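## Task

Carry the tray from the staging bench onto the work bench. Take the tray's sample tube (cap marked with an orange dot) and set it in the middle hole of one adapter inside the centrifuge rotor, then set the water blank (cap marked with a white dot) in the middle hole of the adapter directly across from it. Each tube must be pushed fully down and each rotor bucket must hang vertically. Any tube reaching the floor means failure. The tray's bottles have to finish upright inside the tray, and the tray has to finish resting on the work bench with nothing sticking out past its edge. One or both robots may be used. At the end, open the grippers and back the robots away. A robot that topples or is left leaning means failure. Anything that stays in place only because a robot is holding it is not counted.

## Robot and tools

Robots: r1 and r2, identical Hello Robot Stretch 3 units. Each has a two-wheel differential base (0.33 m long, 0.34 m wide, passive omni wheel at the rear), a mast with a lift, and one telescoping arm that reaches out to the robot's RIGHT side. The base cannot strafe; to move the gripper forward or back you drive the base. Spinning in place pivots about a point midway between the drive wheels, 0.05 m behind the front edge; with arm retracted and wrist folded the swept circle has radius 0.28 m, larger if the wrist is unfolded.

Frames: each robot reports in its own base frame (origin on the floor between the drive wheels, x forward, y left, z up). hand_pose is the fingertip-contact point in that frame. Odometry is the base frame at scene start; it counts wheel turns, so slip looks like travel. Relative positions between robots can only be judged from images, lidar_m, wrist_depth_mm and head_depth_mm.

execute_actions(actions, cameras): actions is a list holding zero or one action. An empty list just returns state and images. The action is an object keyed by robot name ("r1", "r2"); each robot gets its own entry with optional "base", "joints", "contact_limits". Everything in one action starts at once.
- base: exactly one key. translate_m is a relative drive in metres along the robot's own x axis from where it last reported itself, -1 to 1, positive forward. rotate_rad is a relative spin in radians, -3.2 to 3.2, positive = counter-clockwise seen from above.
- joints: absolute targets by name. lift_m 0 to 1.1 (arm height); arm_m 0 to 0.52 (extension); wrist_yaw_rad -1.345 to 4.42 (0 along the arm, positive toward the robot's front, 3.0 folded over the base); wrist_pitch_rad -1.57 to 0.451 (0 level, negative tips fingers down); wrist_roll_rad -2.911 to 2.911 (0 fingers side by side); gripper_m -0.089 to 0.179 (larger is more open; actual fingertip gap is 0.007 less near closed, 0.025 less fully open, zero below 0.007); head_pan_rad -3.953 to 1.73 (0 forward, positive left, -1.57 faces along the arm); head_tilt_rad -1.53 to 0.419 (negative looks down). Omitted joints or bases may keep driving toward earlier targets.
- contact_limits: only arm_m, an effort percentage 1 to 100 at which the arm motion halts (contact_stop); lower is softer, too low halts instantly. Values above the maximum are clipped.
- cameras: list of names among r1_head_camera, r1_nav_camera, r1_wrist_camera, r2_head_camera, r2_nav_camera, r2_wrist_camera, or "all"; null/omitted gives all, [] gives none. An unknown key, camera name or out-of-range number rejects the whole call with no motion. One action runs at most 15 s.

wait(seconds): 0 to 10 s, commands nothing, returns state and images.
zoom_image(camera, region): region [x0, y0, x1, y1] in pixels of that camera's latest full image, top-left origin, at most 504 by 504.
finished_scene(scene): pass the current scene's number; irreversible; result says if the goal was met and gives the next task. Finish only after everything is stable and released. A reply without any tool call ends everything.

Result lines: pictures lists camera order. base_status and joint_status give how each motion ended: done, off_target (stopped short, may still push), contact_stop, time_out, torque_fault (after the last three the target is dropped; a contact-stopped lift or arm goes slack until commanded again). on_its_own covers uncommanded parts; its "held at" is the held target, not the position. joint_positions, hand_pose, base_odometry (heading -3.142 to 3.142, left positive), turned_by_wheels and turned_by_imu (turn since last result), base_tilt in degrees (forward/right positive, with a fixed offset up to about 4). motor_effort in percent, positive toward higher joint values, bracket = peak in last action; readings are biased and noisy; positive wheel effort pushes forward. lidar_m: 12 ranges in metres, 30-degree sectors, first straight ahead then counter-clockwise (4th left, 7th behind, 10th right), plane 0.17 m high, "-" means nothing seen; misses glass and thin legs, can be blocked by own mast and parts. wrist_depth_mm (45-1000) and head_depth_mm (280-4000, image sideways): 7x7 median depths from top left.

Gripping: command gripper_m below the object's width; release by opening at least 0.02 past the touch value. Reported gripper value does not confirm a hold; to squeeze again send a new value.

Speed: with lift_m under 0.30, arm_m under 0.03 and wrist_yaw_rad over 2.54 the base can do 0.30 m/s and 1.9 rad/s; otherwise 0.10 m/s and 0.63 rad/s.

Cautions: never let the two robots press together; once bases touch, even millimetres more is a hard press, and no line reports robot contact. Robots do not synchronize, and equal commands give travel differing up to 2.5 cm per metre, so carrying one load jointly can tip a robot. Fold or unfold the wrist only with lift_m 0.32 to 0.95, wrist_pitch_rad -0.4, roll near 0; when folded the lift may go down to 0.25. With wrist_yaw_rad under -0.4 keep pitch at -0.5 or lower. Pushing the arm into something rigid with the gripper above about 0.45 m can tip the robot, more so after a prior contact_stop or with a raised limit. Driving while gripping or hooking something fixed, or snagging furniture (especially reversing), can tip it: reverse the last move in small steps, release what the gripper pushes, lower lift to about 0.2 if still leaning. Base, wrist and head have no contact stop; prolonged strain makes a wrist servo go limp for 10 s. Avoid drops, slips, slams and forceful pushes, and keep tubes off the floor. Loose objects may occasionally be nudged by outside disturbances. Camera calibration (intrinsics K, distortion, T_world_to_cam from the carrying robot's base frame) is provided per camera and may be slightly off.

Each tool is called after "Request:" as name([rows], argument=value, ...), one row to a line, values as JSON.

## Session

Request:
execute_actions(actions=[])

Scene clock: 0.00 s.
r1.base_odometry: x=+0.000 y=+0.000 heading=+0.000 (m, m, rad; r1's odometry frame)
r1.turned_by_wheels: +0.000 (rad since the last result)
r1.turned_by_imu: +0.000 (rad since the last result)
r1.base_tilt: forward=-0.7 right=-0.3 (deg)
r1.lidar_m: 1.48 2.99 1.74 2.88 1.60 0.86 0.71 0.70 0.78 1.24 3.09 2.42
r1.head_depth_mm: 1935 2851 - - - 1830 2406 / 1938 2889 - - - 1771 2315 / 1959 2943 - - - 1609 2250 / 1971 2982 - - - 1888 2130 / 1997 3037 - - - 3251 2130 / 2022 3094 - - - 3471 2313 / 2025 3114 3963 3938 3924 3402 2286
r1.base_status: not commanded
r1.joint_positions: lift_m=+0.552 arm_m=-0.001 wrist_yaw_rad=+2.892 wrist_pitch_rad=-0.480 wrist_roll_rad=+0.008 gripper_m=+0.037 head_pan_rad=+0.001 head_tilt_rad=-0.014
r1.joint_status: not commanded
r1.motor_effort: left_wheel=+0 right_wheel=-1 lift_m=+23 arm_m=-1 wrist_yaw_rad=-1 wrist_pitch_rad=+6 wrist_roll_rad=+0 gripper_m=+0 head_pan_rad=+0 head_tilt_rad=+1 (%)
r1.hand_pose: x=+0.0323 y=+0.0655 z=+0.5513 quat_wxyz=(+0.253, +0.705, +0.080, +0.658) (m; r1's base frame)
r1.wrist_depth_mm: - - - - - - - / - - - - - - - / - - - - - - - / - - - - - - - / 987 - 991 924 942 931 925 / 855 786 - 806 - 764 765 / 719 722 689 709 667 679 673
r2.base_odometry: x=+0.000 y=+0.000 heading=+0.000 (m, m, rad; r2's odometry frame)
r2.turned_by_wheels: +0.000 (rad since the last result)
r2.turned_by_imu: +0.000 (rad since the last result)
r2.base_tilt: forward=+0.7 right=-0.8 (deg)
r2.lidar_m: 1.36 4.33 1.53 1.10 1.06 1.09 1.48 3.85 1.41 1.24 2.97 1.38
r2.head_depth_mm: 1946 2883 - - - 1575 2149 / 1935 2864 - - - 1612 2262 / 1915 2795 - - - 1645 2485 / 1922 2775 - - - 1975 2510 / 1899 2589 - - - 2676 2446 / 1874 2546 - - 2806 2796 2440 / 1882 2530 - - - 3708 2604
r2.base_status: not commanded
r2.joint_positions: lift_m=+0.397 arm_m=-0.001 wrist_yaw_rad=+3.003 wrist_pitch_rad=-0.458 wrist_roll_rad=+0.019 gripper_m=+0.037 head_pan_rad=+0.000 head_tilt_rad=-0.001
r2.joint_status: not commanded
r2.motor_effort: left_wheel=-1 right_wheel=+0 lift_m=+35 arm_m=+1 wrist_yaw_rad=+1 wrist_pitch_rad=+6 wrist_roll_rad=+0 gripper_m=-1 head_pan_rad=+0 head_tilt_rad=+1 (%)
r2.hand_pose: x=+0.0089 y=+0.0731 z=+0.4003 quat_wxyz=(+0.209, +0.704, +0.111, +0.669) (m; r2's base frame)
r2.wrist_depth_mm: 811 - - - - - - / 848 - - - - - - / 897 979 - - - - - / 865 858 850 857 852 847 853 / 723 714 - 720 715 720 708 / 616 619 - 616 627 611 601 / 537 542 - 561 535 531 537
pictures: r1_head_camera (sideways: a quarter turn clockwise sets it upright), r1_nav_camera (sideways: a quarter turn counterclockwise sets it upright), r1_wrist_camera, r2_head_camera (sideways: a quarter turn clockwise sets it upright), r2_nav_camera (sideways: a quarter turn counterclockwise sets it upright), r2_wrist_camera
Images, in order (width x height): r1_head_camera 896x504, r1_nav_camera 672x504, r1_wrist_camera 644x364, r2_head_camera 896x504, r2_nav_camera 672x504, r2_wrist_camera 644x364.

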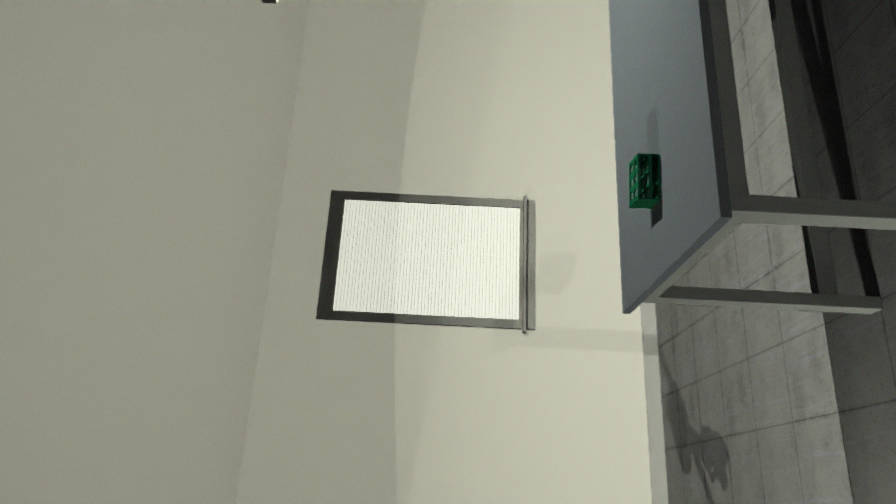

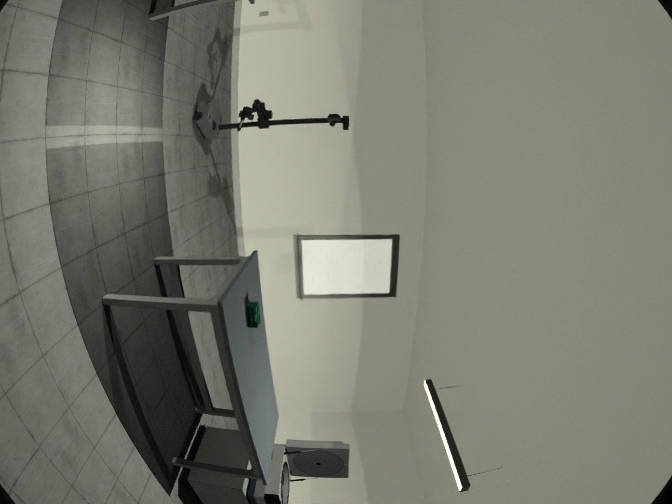

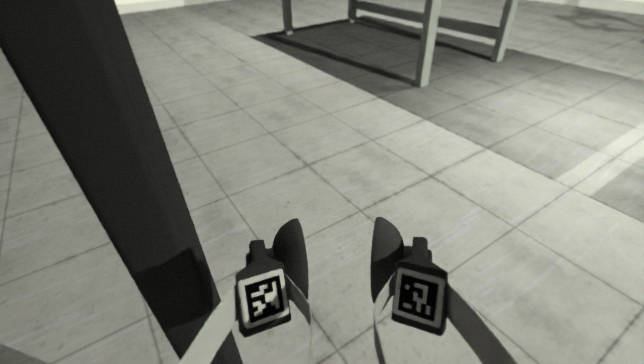

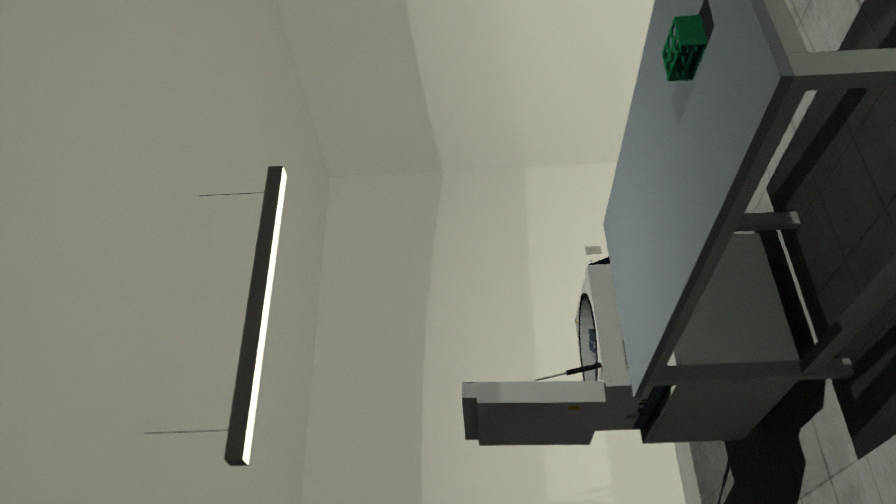

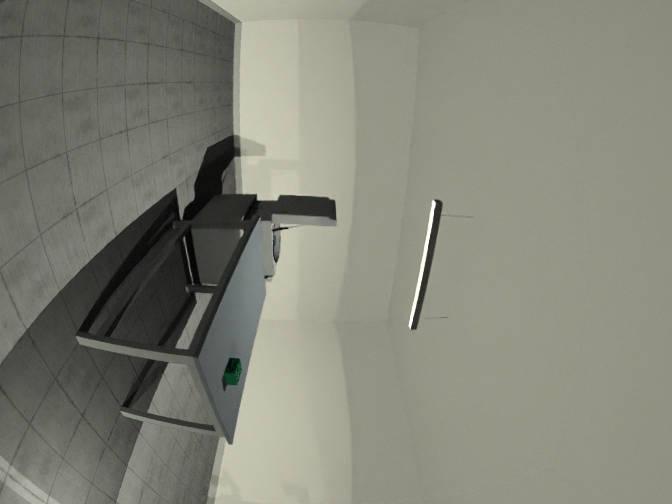

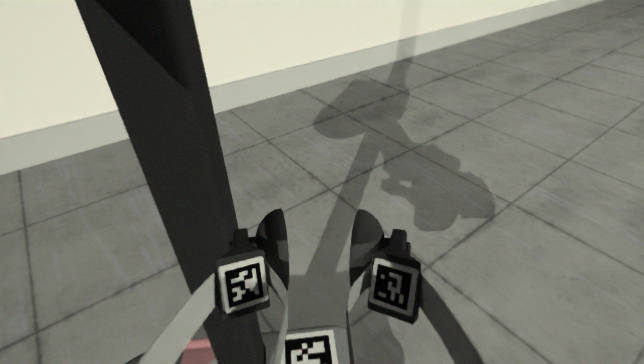

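Request:
execute_actions([
  {"r1":{"joints":{"head_pan_rad":1.7,"head_tilt_rad":-0.4}},"r2":{"joints":{"head_pan_rad":-1.5,"head_tilt_rad":-0.4}}},
], cameras=["r1_head_camera","r1_nav_camera","r2_nav_camera"])

Request:
execute_actions([
  {"r1":{"joints":{"head_pan_rad":-3.1,"head_tilt_rad":-0.4}},"r2":{"joints":{"head_pan_rad":-3.3,"head_tilt_rad":-0.4}}},
], cameras=["r1_nav_camera","r2_nav_camera"])

Scene clock: 2.87 s.
r1.base_odometry: x=+0.000 y=+0.000 heading=+0.000 (m, m, rad; r1's odometry frame)
r1.turned_by_wheels: +0.000 (rad since the last result)
r1.turned_by_imu: +0.000 (rad since the last result)
r1.base_tilt: forward=-0.8 right=-0.3 (deg)
r1.lidar_m: 1.48 3.01 1.74 2.88 1.60 0.86 0.71 0.70 0.78 1.25 3.09 2.44
r1.head_depth_mm: - - - 3776 2495 1853 1490 / - - - 3439 2463 1840 1479 / - - - 3668 2446 1828 1464 / - - - 3575 2410 1818 1457 / - - - 3522 2364 1799 1457 / - - - 3477 2368 1785 1436 / - - - 3454 2340 1781 1477
r1.base_status: not commanded
r1.joint_positions: lift_m=+0.552 arm_m=-0.001 wrist_yaw_rad=+2.892 wrist_pitch_rad=-0.480 wrist_roll_rad=+0.008 gripper_m=+0.037 head_pan_rad=+1.693 head_tilt_rad=-0.395
r1.joint_status: all done
r1.motor_effort: left_wheel=+0(0) right_wheel=+0(1) lift_m=+24(23) arm_m=-1(0) wrist_yaw_rad=+0(0) wrist_pitch_rad=+6(6) wrist_roll_rad=+0(1) gripper_m=+1(0) head_pan_rad=+5(57) head_tilt_rad=-2(18) (%)
r1.hand_pose: x=+0.0323 y=+0.0655 z=+0.5513 quat_wxyz=(+0.253, +0.705, +0.080, +0.658) (m; r1's base frame)
r1.wrist_depth_mm: - - - - - - - / - - - - - - - / - - - - - - - / - - - - - - - / 968 - 945 951 944 901 904 / 802 827 - 775 - 781 780 / 716 727 686 723 666 685 679
r2.base_odometry: x=+0.000 y=+0.000 heading=+0.000 (m, m, rad; r2's odometry frame)
r2.turned_by_wheels: +0.000 (rad since the last result)
r2.turned_by_imu: +0.000 (rad since the last result)
r2.base_tilt: forward=+0.7 right=-0.9 (deg)
r2.lidar_m: 1.36 4.36 1.53 1.10 1.06 1.09 1.48 3.84 1.41 1.24 2.98 1.37
r2.head_depth_mm: - - - 1561 2408 1704 1472 / - - - 1480 2191 1652 1479 / 3874 - - 1594 2340 1788 1491 / 3601 3855 - 1886 2342 1841 1488 / 3494 3612 3929 3401 2456 1853 1487 / 3267 3511 3634 3649 2486 1871 1490 / 3158 3339 3511 3554 2484 1866 1496
r2.base_status: not commanded
r2.joint_positions: lift_m=+0.397 arm_m=-0.001 wrist_yaw_rad=+3.003 wrist_pitch_rad=-0.458 wrist_roll_rad=+0.019 gripper_m=+0.037 head_pan_rad=-1.493 head_tilt_rad=-0.395
r2.joint_status: all done
r2.motor_effort: left_wheel=-1(1) right_wheel=+0(0) lift_m=+35(35) arm_m=+1(1) wrist_yaw_rad=+0(0) wrist_pitch_rad=+6(6) wrist_roll_rad=+0(0) gripper_m=+0(0) head_pan_rad=-5(53) head_tilt_rad=-2(19) (%)
r2.hand_pose: x=+0.0089 y=+0.0731 z=+0.4003 quat_wxyz=(+0.209, +0.704, +0.111, +0.669) (m; r2's base frame)
r2.wrist_depth_mm: 805 - - - - - - / 843 - - - - - - / 906 980 - - - - - / 876 858 860 851 837 851 859 / 711 710 - 705 719 702 710 / 613 609 - 610 635 607 604 / 533 543 - 564 535 536 536
pictures: r1_head_camera (sideways: a quarter turn clockwise sets it upright), r1_nav_camera (sideways: a quarter turn counterclockwise sets it upright), r2_nav_camera (sideways: a quarter turn counterclockwise sets it upright)
camera_calibration (this result's frames):
r1_head_camera: T_world_to_cam=[[0.0862855, -0.361631, -0.92832, 1.23245], [-0.992413, -0.113115, -0.0481784, 0.0701347], [-0.0875843, 0.925434, -0.368647, 0.441649], [0, 0, 0, 1]] pos_world=[0.00194125, 0.0449093, 1.3103]
r1_nav_camera: T_world_to_cam=[[-0.0327854, 0.378695, 0.924941, -1.16372], [0.988881, 0.146599, -0.0249695, 0.0784707], [-0.145051, 0.913837, -0.379291, 0.455259], [0, 0, 0, 1]] pos_world=[-0.0497155, 0.0131581, 1.251]
r2_nav_camera: T_world_to_cam=[[0.0487613, -0.348863, 0.935904, -1.17956], [-0.993288, -0.115334, 0.00875966, 0.046088], [0.104886, -0.93005, -0.352146, 0.417601], [0, 0, 0, 1]] pos_world=[0.0594951, -0.0177995, 1.25061]
Images, in order (width x height): r1_head_camera 896x504, r1_nav_camera 672x504, r2_nav_camera 672x504.

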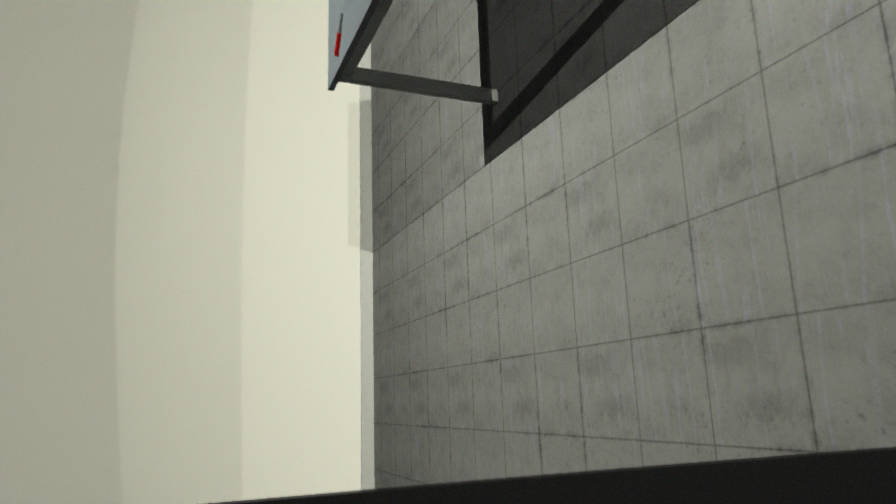

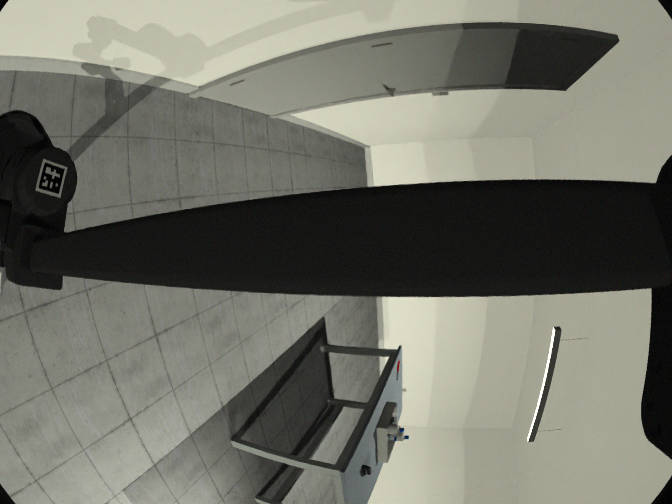

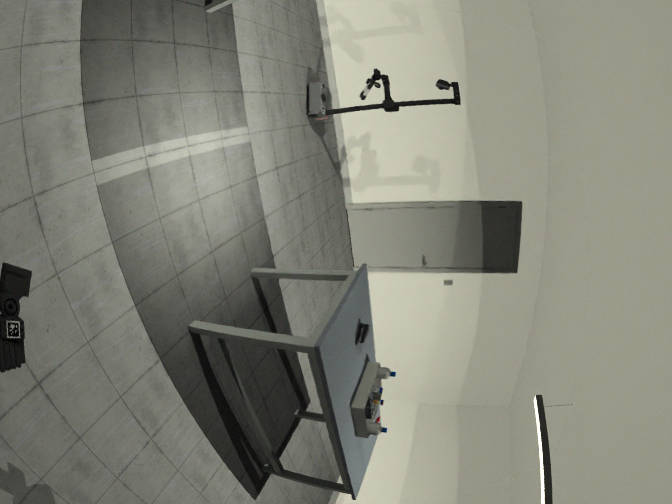

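Scene clock: 5.73 s.
r1.base_odometry: x=+0.000 y=+0.000 heading=+0.000 (m, m, rad; r1's odometry frame)
r1.turned_by_wheels: +0.000 (rad since the last result)
r1.turned_by_imu: +0.000 (rad since the last result)
r1.base_tilt: forward=-0.7 right=-0.3 (deg)
r1.lidar_m: 1.48 3.00 1.75 2.89 1.60 0.85 0.70 0.70 0.78 1.25 3.09 2.43
r1.head_depth_mm: 657 708 766 840 922 1020 1151 / 638 686 741 807 884 975 1093 / 619 664 715 777 852 936 1040 / 602 644 693 749 816 894 990 / 586 626 670 724 787 862 950 / 570 608 651 701 758 827 904 / 556 592 630 679 735 795 870
r1.base_status: not commanded
r1.joint_positions: lift_m=+0.552 arm_m=-0.001 wrist_yaw_rad=+2.892 wrist_pitch_rad=-0.480 wrist_roll_rad=+0.008 gripper_m=+0.037 head_pan_rad=-3.093 head_tilt_rad=-0.395
r1.joint_status: all done
r1.motor_effort: left_wheel=+1(0) right_wheel=+0(0) lift_m=+24(24) arm_m=+0(1) wrist_yaw_rad=+0(0) wrist_pitch_rad=+6(6) wrist_roll_rad=+0(1) gripper_m=+0(1) head_pan_rad=-5(56) head_tilt_rad=-2(2) (%)
r1.hand_pose: x=+0.0323 y=+0.0655 z=+0.5513 quat_wxyz=(+0.253, +0.705, +0.080, +0.658) (m; r1's base frame)
r1.wrist_depth_mm: - - - - - - - / - - - - - - - / - - - - - - - / - - - - - - - / 939 - 928 951 988 917 871 / 841 787 - 790 - 779 761 / 702 701 672 714 666 681 665
r2.base_odometry: x=+0.000 y=+0.000 heading=+0.000 (m, m, rad; r2's odometry frame)
r2.turned_by_wheels: +0.000 (rad since the last result)
r2.turned_by_imu: +0.000 (rad since the last result)
r2.base_tilt: forward=+0.8 right=-0.8 (deg)
r2.lidar_m: 1.35 4.35 1.53 1.10 1.06 1.09 1.48 3.84 1.41 1.24 2.97 1.37
r2.head_depth_mm: 1031 1084 1147 1207 1275 1365 1403 / 1114 1177 1246 1322 1410 1500 1466 / 1210 1295 1372 1468 1571 1671 1484 / 1331 1428 1522 1638 1771 1789 1489 / 1481 1595 1717 1853 2033 1847 1489 / 1662 1807 1971 2129 2264 1863 1510 / 1893 2087 2294 2538 2473 1862 1497
r2.base_status: not commanded
r2.joint_positions: lift_m=+0.397 arm_m=-0.001 wrist_yaw_rad=+3.003 wrist_pitch_rad=-0.458 wrist_roll_rad=+0.019 gripper_m=+0.037 head_pan_rad=-3.293 head_tilt_rad=-0.395
r2.joint_status: all done
r2.motor_effort: left_wheel=-1(1) right_wheel=+0(0) lift_m=+35(35) arm_m=+1(1) wrist_yaw_rad=+0(0) wrist_pitch_rad=+6(6) wrist_roll_rad=+0(0) gripper_m=+0(0) head_pan_rad=-4(53) head_tilt_rad=-2(2) (%)
r2.hand_pose: x=+0.0089 y=+0.0731 z=+0.4003 quat_wxyz=(+0.209, +0.704, +0.111, +0.669) (m; r2's base frame)
r2.wrist_depth_mm: 796 - - - - - - / 851 - - - - - - / 903 973 - - - - - / 848 849 864 865 857 868 852 / 718 718 - 712 725 718 716 / 609 614 - 614 634 609 616 / 538 549 - 562 535 536 537
pictures: r1_nav_camera (sideways: a quarter turn counterclockwise sets it upright), r2_nav_camera (sideways: a quarter turn counterclockwise sets it upright)
camera_calibration (this result's frames):
r1_nav_camera: T_world_to_cam=[[-0.380274, -0.00503069, 0.92486, -1.16149], [-0.0739299, 0.996951, -0.0249749, 0.0849608], [-0.921914, -0.0778721, -0.379487, 0.460253], [0, 0, 0, 1]] pos_world=[-0.0110914, -0.054704, 1.251]
r2_nav_camera: T_world_to_cam=[[-0.350969, 0.0318036, 0.935847, -1.17704], [0.11337, 0.993514, 0.00875352, 0.0393454], [-0.929499, 0.109169, -0.352299, 0.424109], [0, 0, 0, 1]] pos_world=[-0.0233577, -0.0479555, 1.2506]
Images, in order (width x height): r1_nav_camera 672x504, r2_nav_camera 672x504.

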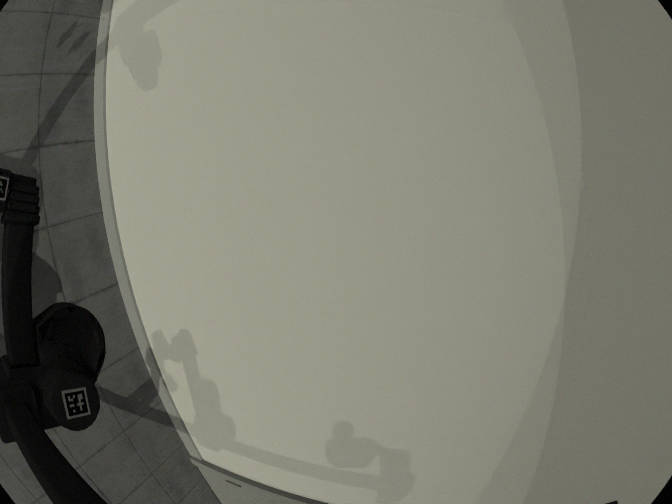

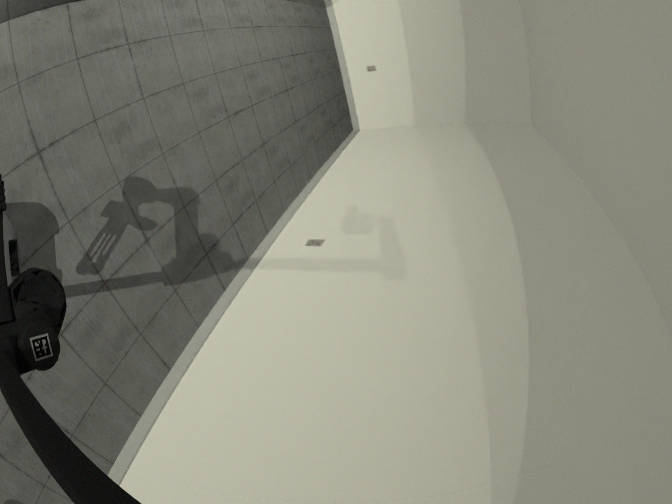

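Request:
execute_actions([
  {"r1":{"joints":{"lift_m":0.28,"head_pan_rad":0.8,"head_tilt_rad":-0.5}},"r2":{"joints":{"lift_m":0.28}}},
], cameras=[])

Request:
execute_actions([
  {"r2":{"base":{"rotate_rad":-2.22}}},
], cameras=[])

Request:
execute_actions([
  {"r2":{"base":{"translate_m":1.0},"joints":{"head_pan_rad":0,"head_tilt_rad":-0.6}}},
], cameras=["r2_nav_camera"])

Request:
execute_actions([
  {"r2":{"base":{"translate_m":0.46},"joints":{"head_pan_rad":1.1,"head_tilt_rad":-0.6}}},
], cameras=["r2_nav_camera","r2_head_camera","r1_nav_camera"])

Scene clock: 13.67 s.
r1.base_odometry: x=+0.000 y=+0.000 heading=+0.000 (m, m, rad; r1's odometry frame)
r1.turned_by_wheels: +0.000 (rad since the last result)
r1.turned_by_imu: +0.000 (rad since the last result)
r1.base_tilt: forward=-0.7 right=-0.3 (deg)
r1.lidar_m: 1.48 3.00 1.75 2.87 1.60 0.86 0.71 0.70 0.78 1.25 3.11 2.44
r1.head_depth_mm: 3508 3767 3858 2981 2147 1678 1382 / 3641 3948 - 2915 2132 1659 1363 / 3810 - - 2914 2111 1653 1360 / - - - 2898 2082 1641 1353 / - - 2445 2568 2065 1625 1349 / - - 1962 2545 2043 1617 1335 / - - 2082 2762 2020 1603 1329
r1.base_status: not commanded
r1.joint_positions: lift_m=+0.280 arm_m=-0.001 wrist_yaw_rad=+2.892 wrist_pitch_rad=-0.481 wrist_roll_rad=+0.008 gripper_m=+0.037 head_pan_rad=+0.793 head_tilt_rad=-0.494
r1.joint_status: all done
r1.motor_effort: left_wheel=+0(0) right_wheel=+0(1) lift_m=+21(23) arm_m=-1(0) wrist_yaw_rad=+0(0) wrist_pitch_rad=+6(6) wrist_roll_rad=+0(1) gripper_m=-1(1) head_pan_rad=+5(55) head_tilt_rad=-3(9) (%)
r1.hand_pose: x=+0.0322 y=+0.0654 z=+0.2790 quat_wxyz=(+0.253, +0.705, +0.080, +0.658) (m; r1's base frame)
r1.wrist_depth_mm: - - - - - - - / - - - - - - - / 887 856 845 847 833 822 802 / 702 - 686 675 659 650 647 / 588 - 571 561 573 545 531 / 491 502 - 482 - 453 459 / - - - - 400 417 402
r2.base_odometry: x=+0.000 y=+0.000 heading=+0.000 (m, m, rad; r2's odometry frame)
r2.turned_by_wheels: +0.000 (rad since the last result)
r2.turned_by_imu: +0.000 (rad since the last result)
r2.base_tilt: forward=+0.8 right=-0.9 (deg)
r2.lidar_m: 1.36 4.38 1.52 1.10 1.06 1.09 1.48 3.83 1.41 1.24 2.97 1.37
r2.head_depth_mm: 1036 1084 1141 1204 1274 1363 1393 / 1117 1181 1246 1327 1410 1507 1471 / 1215 1286 1373 1470 1566 1665 1481 / 1335 1423 1519 1639 1762 1798 1486 / 1489 1598 1710 1863 2024 1854 1490 / 1655 1799 1950 2163 2283 1861 1495 / 1899 2065 2287 2560 2498 1876 1494
r2.base_status: not commanded
r2.joint_positions: lift_m=+0.281 arm_m=-0.001 wrist_yaw_rad=+3.003 wrist_pitch_rad=-0.459 wrist_roll_rad=+0.019 gripper_m=+0.037 head_pan_rad=-3.293 head_tilt_rad=-0.395
r2.joint_status: all done
r2.motor_effort: left_wheel=-1(1) right_wheel=+0(0) lift_m=+19(32) arm_m=+1(1) wrist_yaw_rad=+0(1) wrist_pitch_rad=+6(6) wrist_roll_rad=+0(0) gripper_m=+1(0) head_pan_rad=-4(4) head_tilt_rad=-2(2) (%)
r2.hand_pose: x=+0.0089 y=+0.0730 z=+0.2842 quat_wxyz=(+0.209, +0.704, +0.111, +0.669) (m; r2's base frame)
r2.wrist_depth_mm: 799 - - - - - - / 843 - - - - - - / 826 829 832 834 839 834 833 / 674 672 672 668 661 668 664 / 566 551 - 554 570 555 555 / 481 500 - - 490 475 476 / - - - - 413 419 418
pictures: none
No camera images: the call's "cameras" was empty. Leave "cameras" out to get every camera's image.

Scene clock: 16.27 s.
r1.base_odometry: x=+0.000 y=+0.000 heading=+0.000 (m, m, rad; r1's odometry frame)
r1.turned_by_wheels: +0.000 (rad since the last result)
r1.turned_by_imu: +0.000 (rad since the last result)
r1.base_tilt: forward=-0.7 right=-0.2 (deg)
r1.lidar_m: 1.48 2.91 1.75 2.88 1.60 0.86 0.71 0.70 0.78 1.24 3.11 2.43
r1.head_depth_mm: 3497 3766 3907 2960 2161 1678 1377 / 3659 3969 - 2926 2114 1651 1367 / 3856 - - 2903 2102 1664 1361 / - - - 2887 2096 1637 1351 / - - 2430 2565 2066 1631 1346 / - - 1961 2528 2033 1625 1335 / - - 2080 2742 2035 1610 1331
r1.base_status: not commanded
r1.joint_positions: lift_m=+0.280 arm_m=-0.001 wrist_yaw_rad=+2.892 wrist_pitch_rad=-0.481 wrist_roll_rad=+0.008 gripper_m=+0.037 head_pan_rad=+0.793 head_tilt_rad=-0.494
r1.joint_status: not commanded
r1.motor_effort: left_wheel=+0(1) right_wheel=-1(0) lift_m=+21(21) arm_m=-1(1) wrist_yaw_rad=+0(0) wrist_pitch_rad=+7(6) wrist_roll_rad=+0(0) gripper_m=+1(2) head_pan_rad=+5(5) head_tilt_rad=-3(2) (%)
r1.hand_pose: x=+0.0322 y=+0.0654 z=+0.2790 quat_wxyz=(+0.253, +0.705, +0.080, +0.658) (m; r1's base frame)
r1.wrist_depth_mm: - - - - - - - / - - - - - - - / 897 869 823 836 844 808 811 / 693 - 683 676 664 664 651 / 585 - 567 565 568 554 539 / 489 503 - 480 - 467 462 / - - - - 406 414 404
r2.base_odometry: x=+0.000 y=+0.000 heading=-2.220 (m, m, rad; r2's odometry frame)
r2.turned_by_wheels: -2.220 (rad since the last result)
r2.turned_by_imu: -2.229 (rad since the last result)
r2.base_tilt: forward=+0.8 right=-0.9 (deg)
r2.lidar_m: 1.63 1.24 2.96 1.87 1.89 2.51 1.77 1.15 1.06 1.07 1.32 2.71
r2.head_depth_mm: 3717 - - 3527 2399 1822 1471 / 3732 - - 3527 2405 1823 1469 / 3820 - - 3520 2422 1843 1484 / 3877 - - 3595 2435 1840 1474 / 3454 3539 3703 3371 2451 1861 1502 / 2588 2673 2722 2756 2486 1862 1491 / 2077 2122 2138 2179 2196 1873 1501
r2.base_status: done
r2.joint_positions: lift_m=+0.281 arm_m=-0.001 wrist_yaw_rad=+3.003 wrist_pitch_rad=-0.459 wrist_roll_rad=+0.019 gripper_m=+0.037 head_pan_rad=-3.293 head_tilt_rad=-0.396
r2.joint_status: not commanded
r2.motor_effort: left_wheel=+1(12) right_wheel=-3(10) lift_m=+18(19) arm_m=+1(1) wrist_yaw_rad=+0(0) wrist_pitch_rad=+6(6) wrist_roll_rad=+0(0) gripper_m=+0(0) head_pan_rad=-4(4) head_tilt_rad=-2(2) (%)
r2.hand_pose: x=+0.0089 y=+0.0730 z=+0.2842 quat_wxyz=(+0.209, +0.704, +0.111, +0.669) (m; r2's base frame)
r2.wrist_depth_mm: - - - - - - - / - - - - - - - / 828 835 833 835 838 831 812 / 662 669 669 665 658 667 665 / 551 557 - 552 560 554 557 / 480 502 - - 489 477 478 / - - - - 418 420 414
pictures: none
No camera images: the call's "cameras" was empty. Leave "cameras" out to get every camera's image.

Scene clock: 21.37 s.
r1.base_odometry: x=+0.000 y=+0.000 heading=+0.000 (m, m, rad; r1's odometry frame)
r1.turned_by_wheels: +0.000 (rad since the last result)
r1.turned_by_imu: +0.000 (rad since the last result)
r1.base_tilt: forward=-0.7 right=-0.2 (deg)
r1.lidar_m: 1.48 2.77 1.75 2.88 1.60 0.85 0.70 0.70 0.78 1.24 3.09 2.43
r1.head_depth_mm: 3519 3795 - 2982 2154 1677 1382 / 3658 3937 - 2982 2140 1662 1368 / 3901 - - 2873 2108 1647 1363 / 3953 - 3841 2828 2082 1646 1351 / - - 2426 2566 2076 1629 1344 / - - 1958 2534 2037 1616 1334 / - - 2079 2768 2035 1608 1331
r1.base_status: not commanded
r1.joint_positions: lift_m=+0.280 arm_m=-0.001 wrist_yaw_rad=+2.892 wrist_pitch_rad=-0.481 wrist_roll_rad=+0.008 gripper_m=+0.037 head_pan_rad=+0.793 head_tilt_rad=-0.494
r1.joint_status: not commanded
r1.motor_effort: left_wheel=-1(0) right_wheel=+0(1) lift_m=+21(21) arm_m=-1(1) wrist_yaw_rad=+0(0) wrist_pitch_rad=+6(7) wrist_roll_rad=+0(1) gripper_m=+1(1) head_pan_rad=+5(5) head_tilt_rad=-3(2) (%)
r1.hand_pose: x=+0.0322 y=+0.0654 z=+0.2790 quat_wxyz=(+0.253, +0.705, +0.080, +0.658) (m; r1's base frame)
r1.wrist_depth_mm: - - - - - - - / - - - - - - - / 891 853 851 850 823 814 793 / 714 - 684 658 654 668 642 / 579 - 567 555 579 544 534 / 489 506 - 474 - 477 464 / - - - - 406 414 404
r2.base_odometry: x=-0.604 y=-0.797 heading=-2.220 (m, m, rad; r2's odometry frame)
r2.turned_by_wheels: +0.000 (rad since the last result)
r2.turned_by_imu: +0.002 (rad since the last result)
r2.base_tilt: forward=+0.6 right=-0.8 (deg)
r2.lidar_m: 1.00 0.65 0.60 0.60 4.14 1.97 2.39 1.55 1.43 1.44 1.80 3.31
r2.head_depth_mm: 2790 3010 3189 2364 1859 1513 1280 / 2860 3108 3248 2418 1865 1517 1281 / 2943 3180 3348 2414 1871 1528 1285 / 3008 3341 3340 2393 1872 1525 1290 / 3105 3387 3153 2159 1746 1541 1291 / 3234 3511 1410 2211 1874 1446 1291 / 3290 3661 1419 1046 1882 1531 1233
r2.base_status: done
r2.joint_positions: lift_m=+0.281 arm_m=-0.001 wrist_yaw_rad=+3.003 wrist_pitch_rad=-0.459 wrist_roll_rad=+0.019 gripper_m=+0.037 head_pan_rad=-0.007 head_tilt_rad=-0.593
r2.joint_status: all done
r2.motor_effort: left_wheel=+1(9) right_wheel=-3(7) lift_m=+19(19) arm_m=+1(1) wrist_yaw_rad=+0(0) wrist_pitch_rad=+6(6) wrist_roll_rad=+0(0) gripper_m=+0(0) head_pan_rad=+5(53) head_tilt_rad=-3(14) (%)
r2.hand_pose: x=+0.0089 y=+0.0730 z=+0.2842 quat_wxyz=(+0.209, +0.704, +0.111, +0.669) (m; r2's base frame)
r2.wrist_depth_mm: - - - - - - - / - - - 991 658 616 - / 844 840 822 808 810 781 746 / 670 666 660 674 670 659 666 / 558 556 - 551 563 553 561 / 477 504 - - 492 477 473 / - - - - 419 422 417
pictures: r2_nav_camera (sideways: a quarter turn counterclockwise sets it upright)
camera_calibration (this result's frames):
r2_nav_camera: T_world_to_cam=[[0.529037, 0.0176634, 0.848415, -1.06836], [0.0314495, -0.999505, 0.00119836, 0.0496824], [0.848016, 0.0260483, -0.52933, 0.643628], [0, 0, 0, 1]] pos_world=[0.0178297, 0.0517631, 1.24704]
Images, in order (width x height): r2_nav_camera 672x504.

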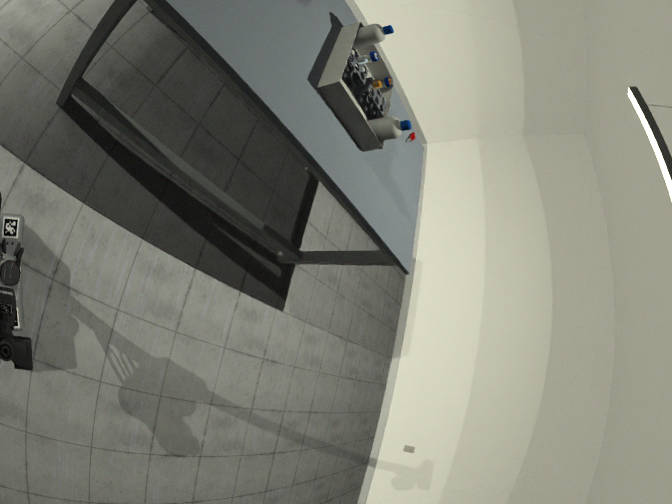

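Scene clock: 24.57 s.
r1.base_odometry: x=+0.000 y=+0.000 heading=+0.000 (m, m, rad; r1's odometry frame)
r1.turned_by_wheels: +0.000 (rad since the last result)
r1.turned_by_imu: +0.000 (rad since the last result)
r1.base_tilt: forward=-0.8 right=-0.3 (deg)
r1.lidar_m: 1.48 4.11 1.75 2.88 1.60 0.86 0.71 0.70 0.78 1.24 3.10 2.43
r1.head_depth_mm: 3533 3776 - 2970 2152 1677 1377 / 3715 3949 - 2941 2110 1672 1370 / 3829 - - 2880 2111 1649 1362 / - - - 2859 2086 1637 1358 / - - 2416 2571 2072 1631 1347 / - - 1952 2523 2042 1616 1346 / - - 2078 2768 2025 1611 1335
r1.base_status: not commanded
r1.joint_positions: lift_m=+0.280 arm_m=-0.001 wrist_yaw_rad=+2.892 wrist_pitch_rad=-0.481 wrist_roll_rad=+0.008 gripper_m=+0.037 head_pan_rad=+0.793 head_tilt_rad=-0.494
r1.joint_status: not commanded
r1.motor_effort: left_wheel=+1(0) right_wheel=+0(0) lift_m=+21(21) arm_m=-1(0) wrist_yaw_rad=+1(0) wrist_pitch_rad=+6(7) wrist_roll_rad=+1(0) gripper_m=+1(0) head_pan_rad=+5(5) head_tilt_rad=-1(3) (%)
r1.hand_pose: x=+0.0322 y=+0.0654 z=+0.2790 quat_wxyz=(+0.253, +0.705, +0.080, +0.658) (m; r1's base frame)
r1.wrist_depth_mm: - - - - - - - / - - - - - - - / 885 862 880 858 822 812 800 / 696 - 684 676 667 656 655 / 577 - 567 567 571 544 539 / 497 495 - 478 - 465 464 / - - - - 401 406 405
r2.base_odometry: x=-0.882 y=-1.163 heading=-2.220 (m, m, rad; r2's odometry frame)
r2.turned_by_wheels: +0.000 (rad since the last result)
r2.turned_by_imu: +0.001 (rad since the last result)
r2.base_tilt: forward=+0.7 right=-0.8 (deg)
r2.lidar_m: 0.71 0.47 0.43 0.43 0.54 2.34 2.68 1.74 1.60 1.62 2.02 2.92
r2.head_depth_mm: 2828 3128 3304 980 759 640 1285 / 2806 3076 3250 734 738 625 1280 / 2755 3037 3160 897 738 626 1284 / 2716 3013 3190 907 724 626 1254 / 2717 2918 3107 904 726 628 1245 / 2614 2851 3065 998 772 630 1229 / 2616 2846 3054 994 776 634 1208
r2.base_status: done
r2.joint_positions: lift_m=+0.281 arm_m=-0.001 wrist_yaw_rad=+3.003 wrist_pitch_rad=-0.459 wrist_roll_rad=+0.019 gripper_m=+0.037 head_pan_rad=+1.093 head_tilt_rad=-0.593
r2.joint_status: all done
r2.motor_effort: left_wheel=+1(10) right_wheel=-3(8) lift_m=+19(19) arm_m=+1(1) wrist_yaw_rad=+0(0) wrist_pitch_rad=+6(6) wrist_roll_rad=+0(0) gripper_m=+0(1) head_pan_rad=+5(51) head_tilt_rad=-2(2) (%)
r2.hand_pose: x=+0.0089 y=+0.0730 z=+0.2842 quat_wxyz=(+0.209, +0.704, +0.111, +0.669) (m; r2's base frame)
r2.wrist_depth_mm: - - - - - - - / - - - - - - - / 837 683 590 549 513 485 462 / 671 674 667 672 669 640 610 / 559 557 - 558 568 557 560 / 481 506 - - 494 475 478 / - - - - 415 416 419
pictures: r1_nav_camera (sideways: a quarter turn counterclockwise sets it upright), r2_head_camera (sideways: a quarter turn clockwise sets it upright), r2_nav_camera (sideways: a quarter turn counterclockwise sets it upright)
camera_calibration (this result's frames):
r1_nav_camera: T_world_to_cam=[[0.339032, 0.324816, 0.882922, -1.11117], [0.727749, -0.685298, -0.0273351, 0.08314], [0.596186, 0.651814, -0.468723, 0.567113], [0, 0, 0, 1]] pos_world=[-0.0218889, 0.048248, 1.24916]
r2_head_camera: T_world_to_cam=[[-0.270889, -0.460643, -0.845238, 1.11481], [-0.871434, 0.490365, 0.0120428, -0.00840595], [0.408928, 0.739832, -0.534254, 0.645646], [0, 0, 0, 1]] pos_world=[0.030641, 0.0399798, 1.28732]
r2_nav_camera: T_world_to_cam=[[0.224507, 0.479965, 0.848074, -1.06605], [0.905006, -0.425396, 0.00117354, 0.044386], [0.361331, 0.767249, -0.529876, 0.647307], [0, 0, 0, 1]] pos_world=[-0.0347254, 0.0339042, 1.24703]
Images, in order (width x height): r1_nav_camera 672x504, r2_head_camera 896x504, r2_nav_camera 672x504.

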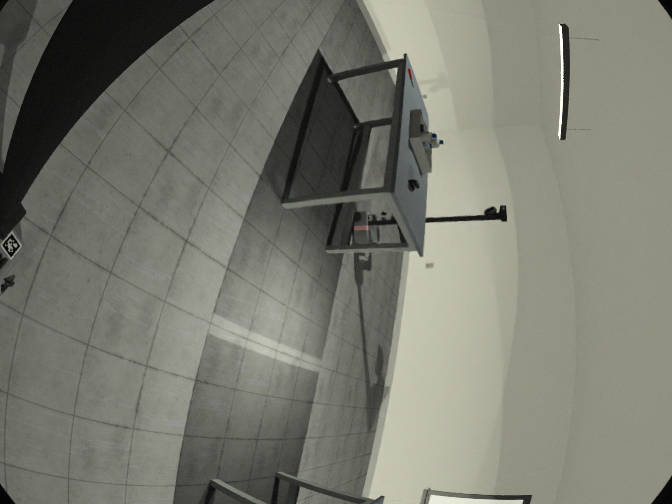

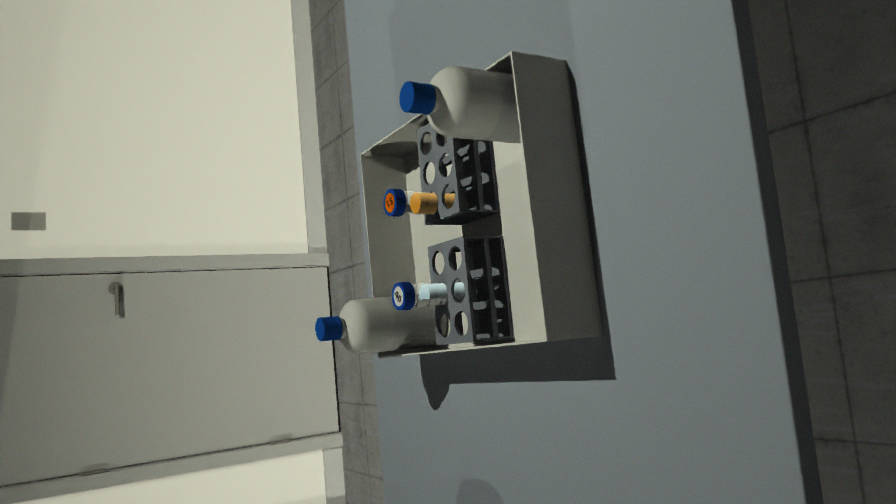

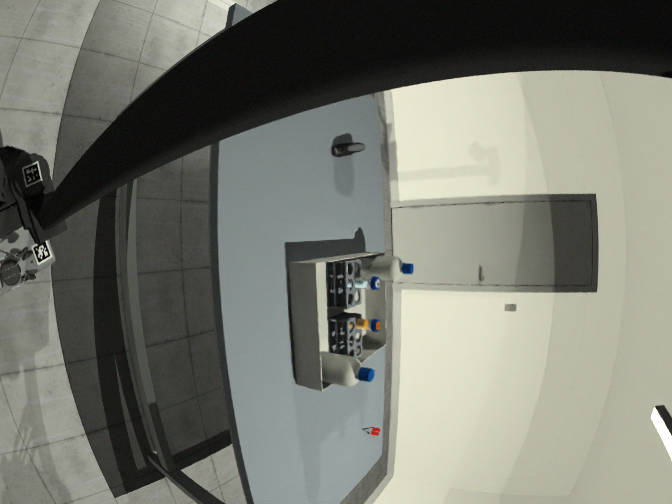

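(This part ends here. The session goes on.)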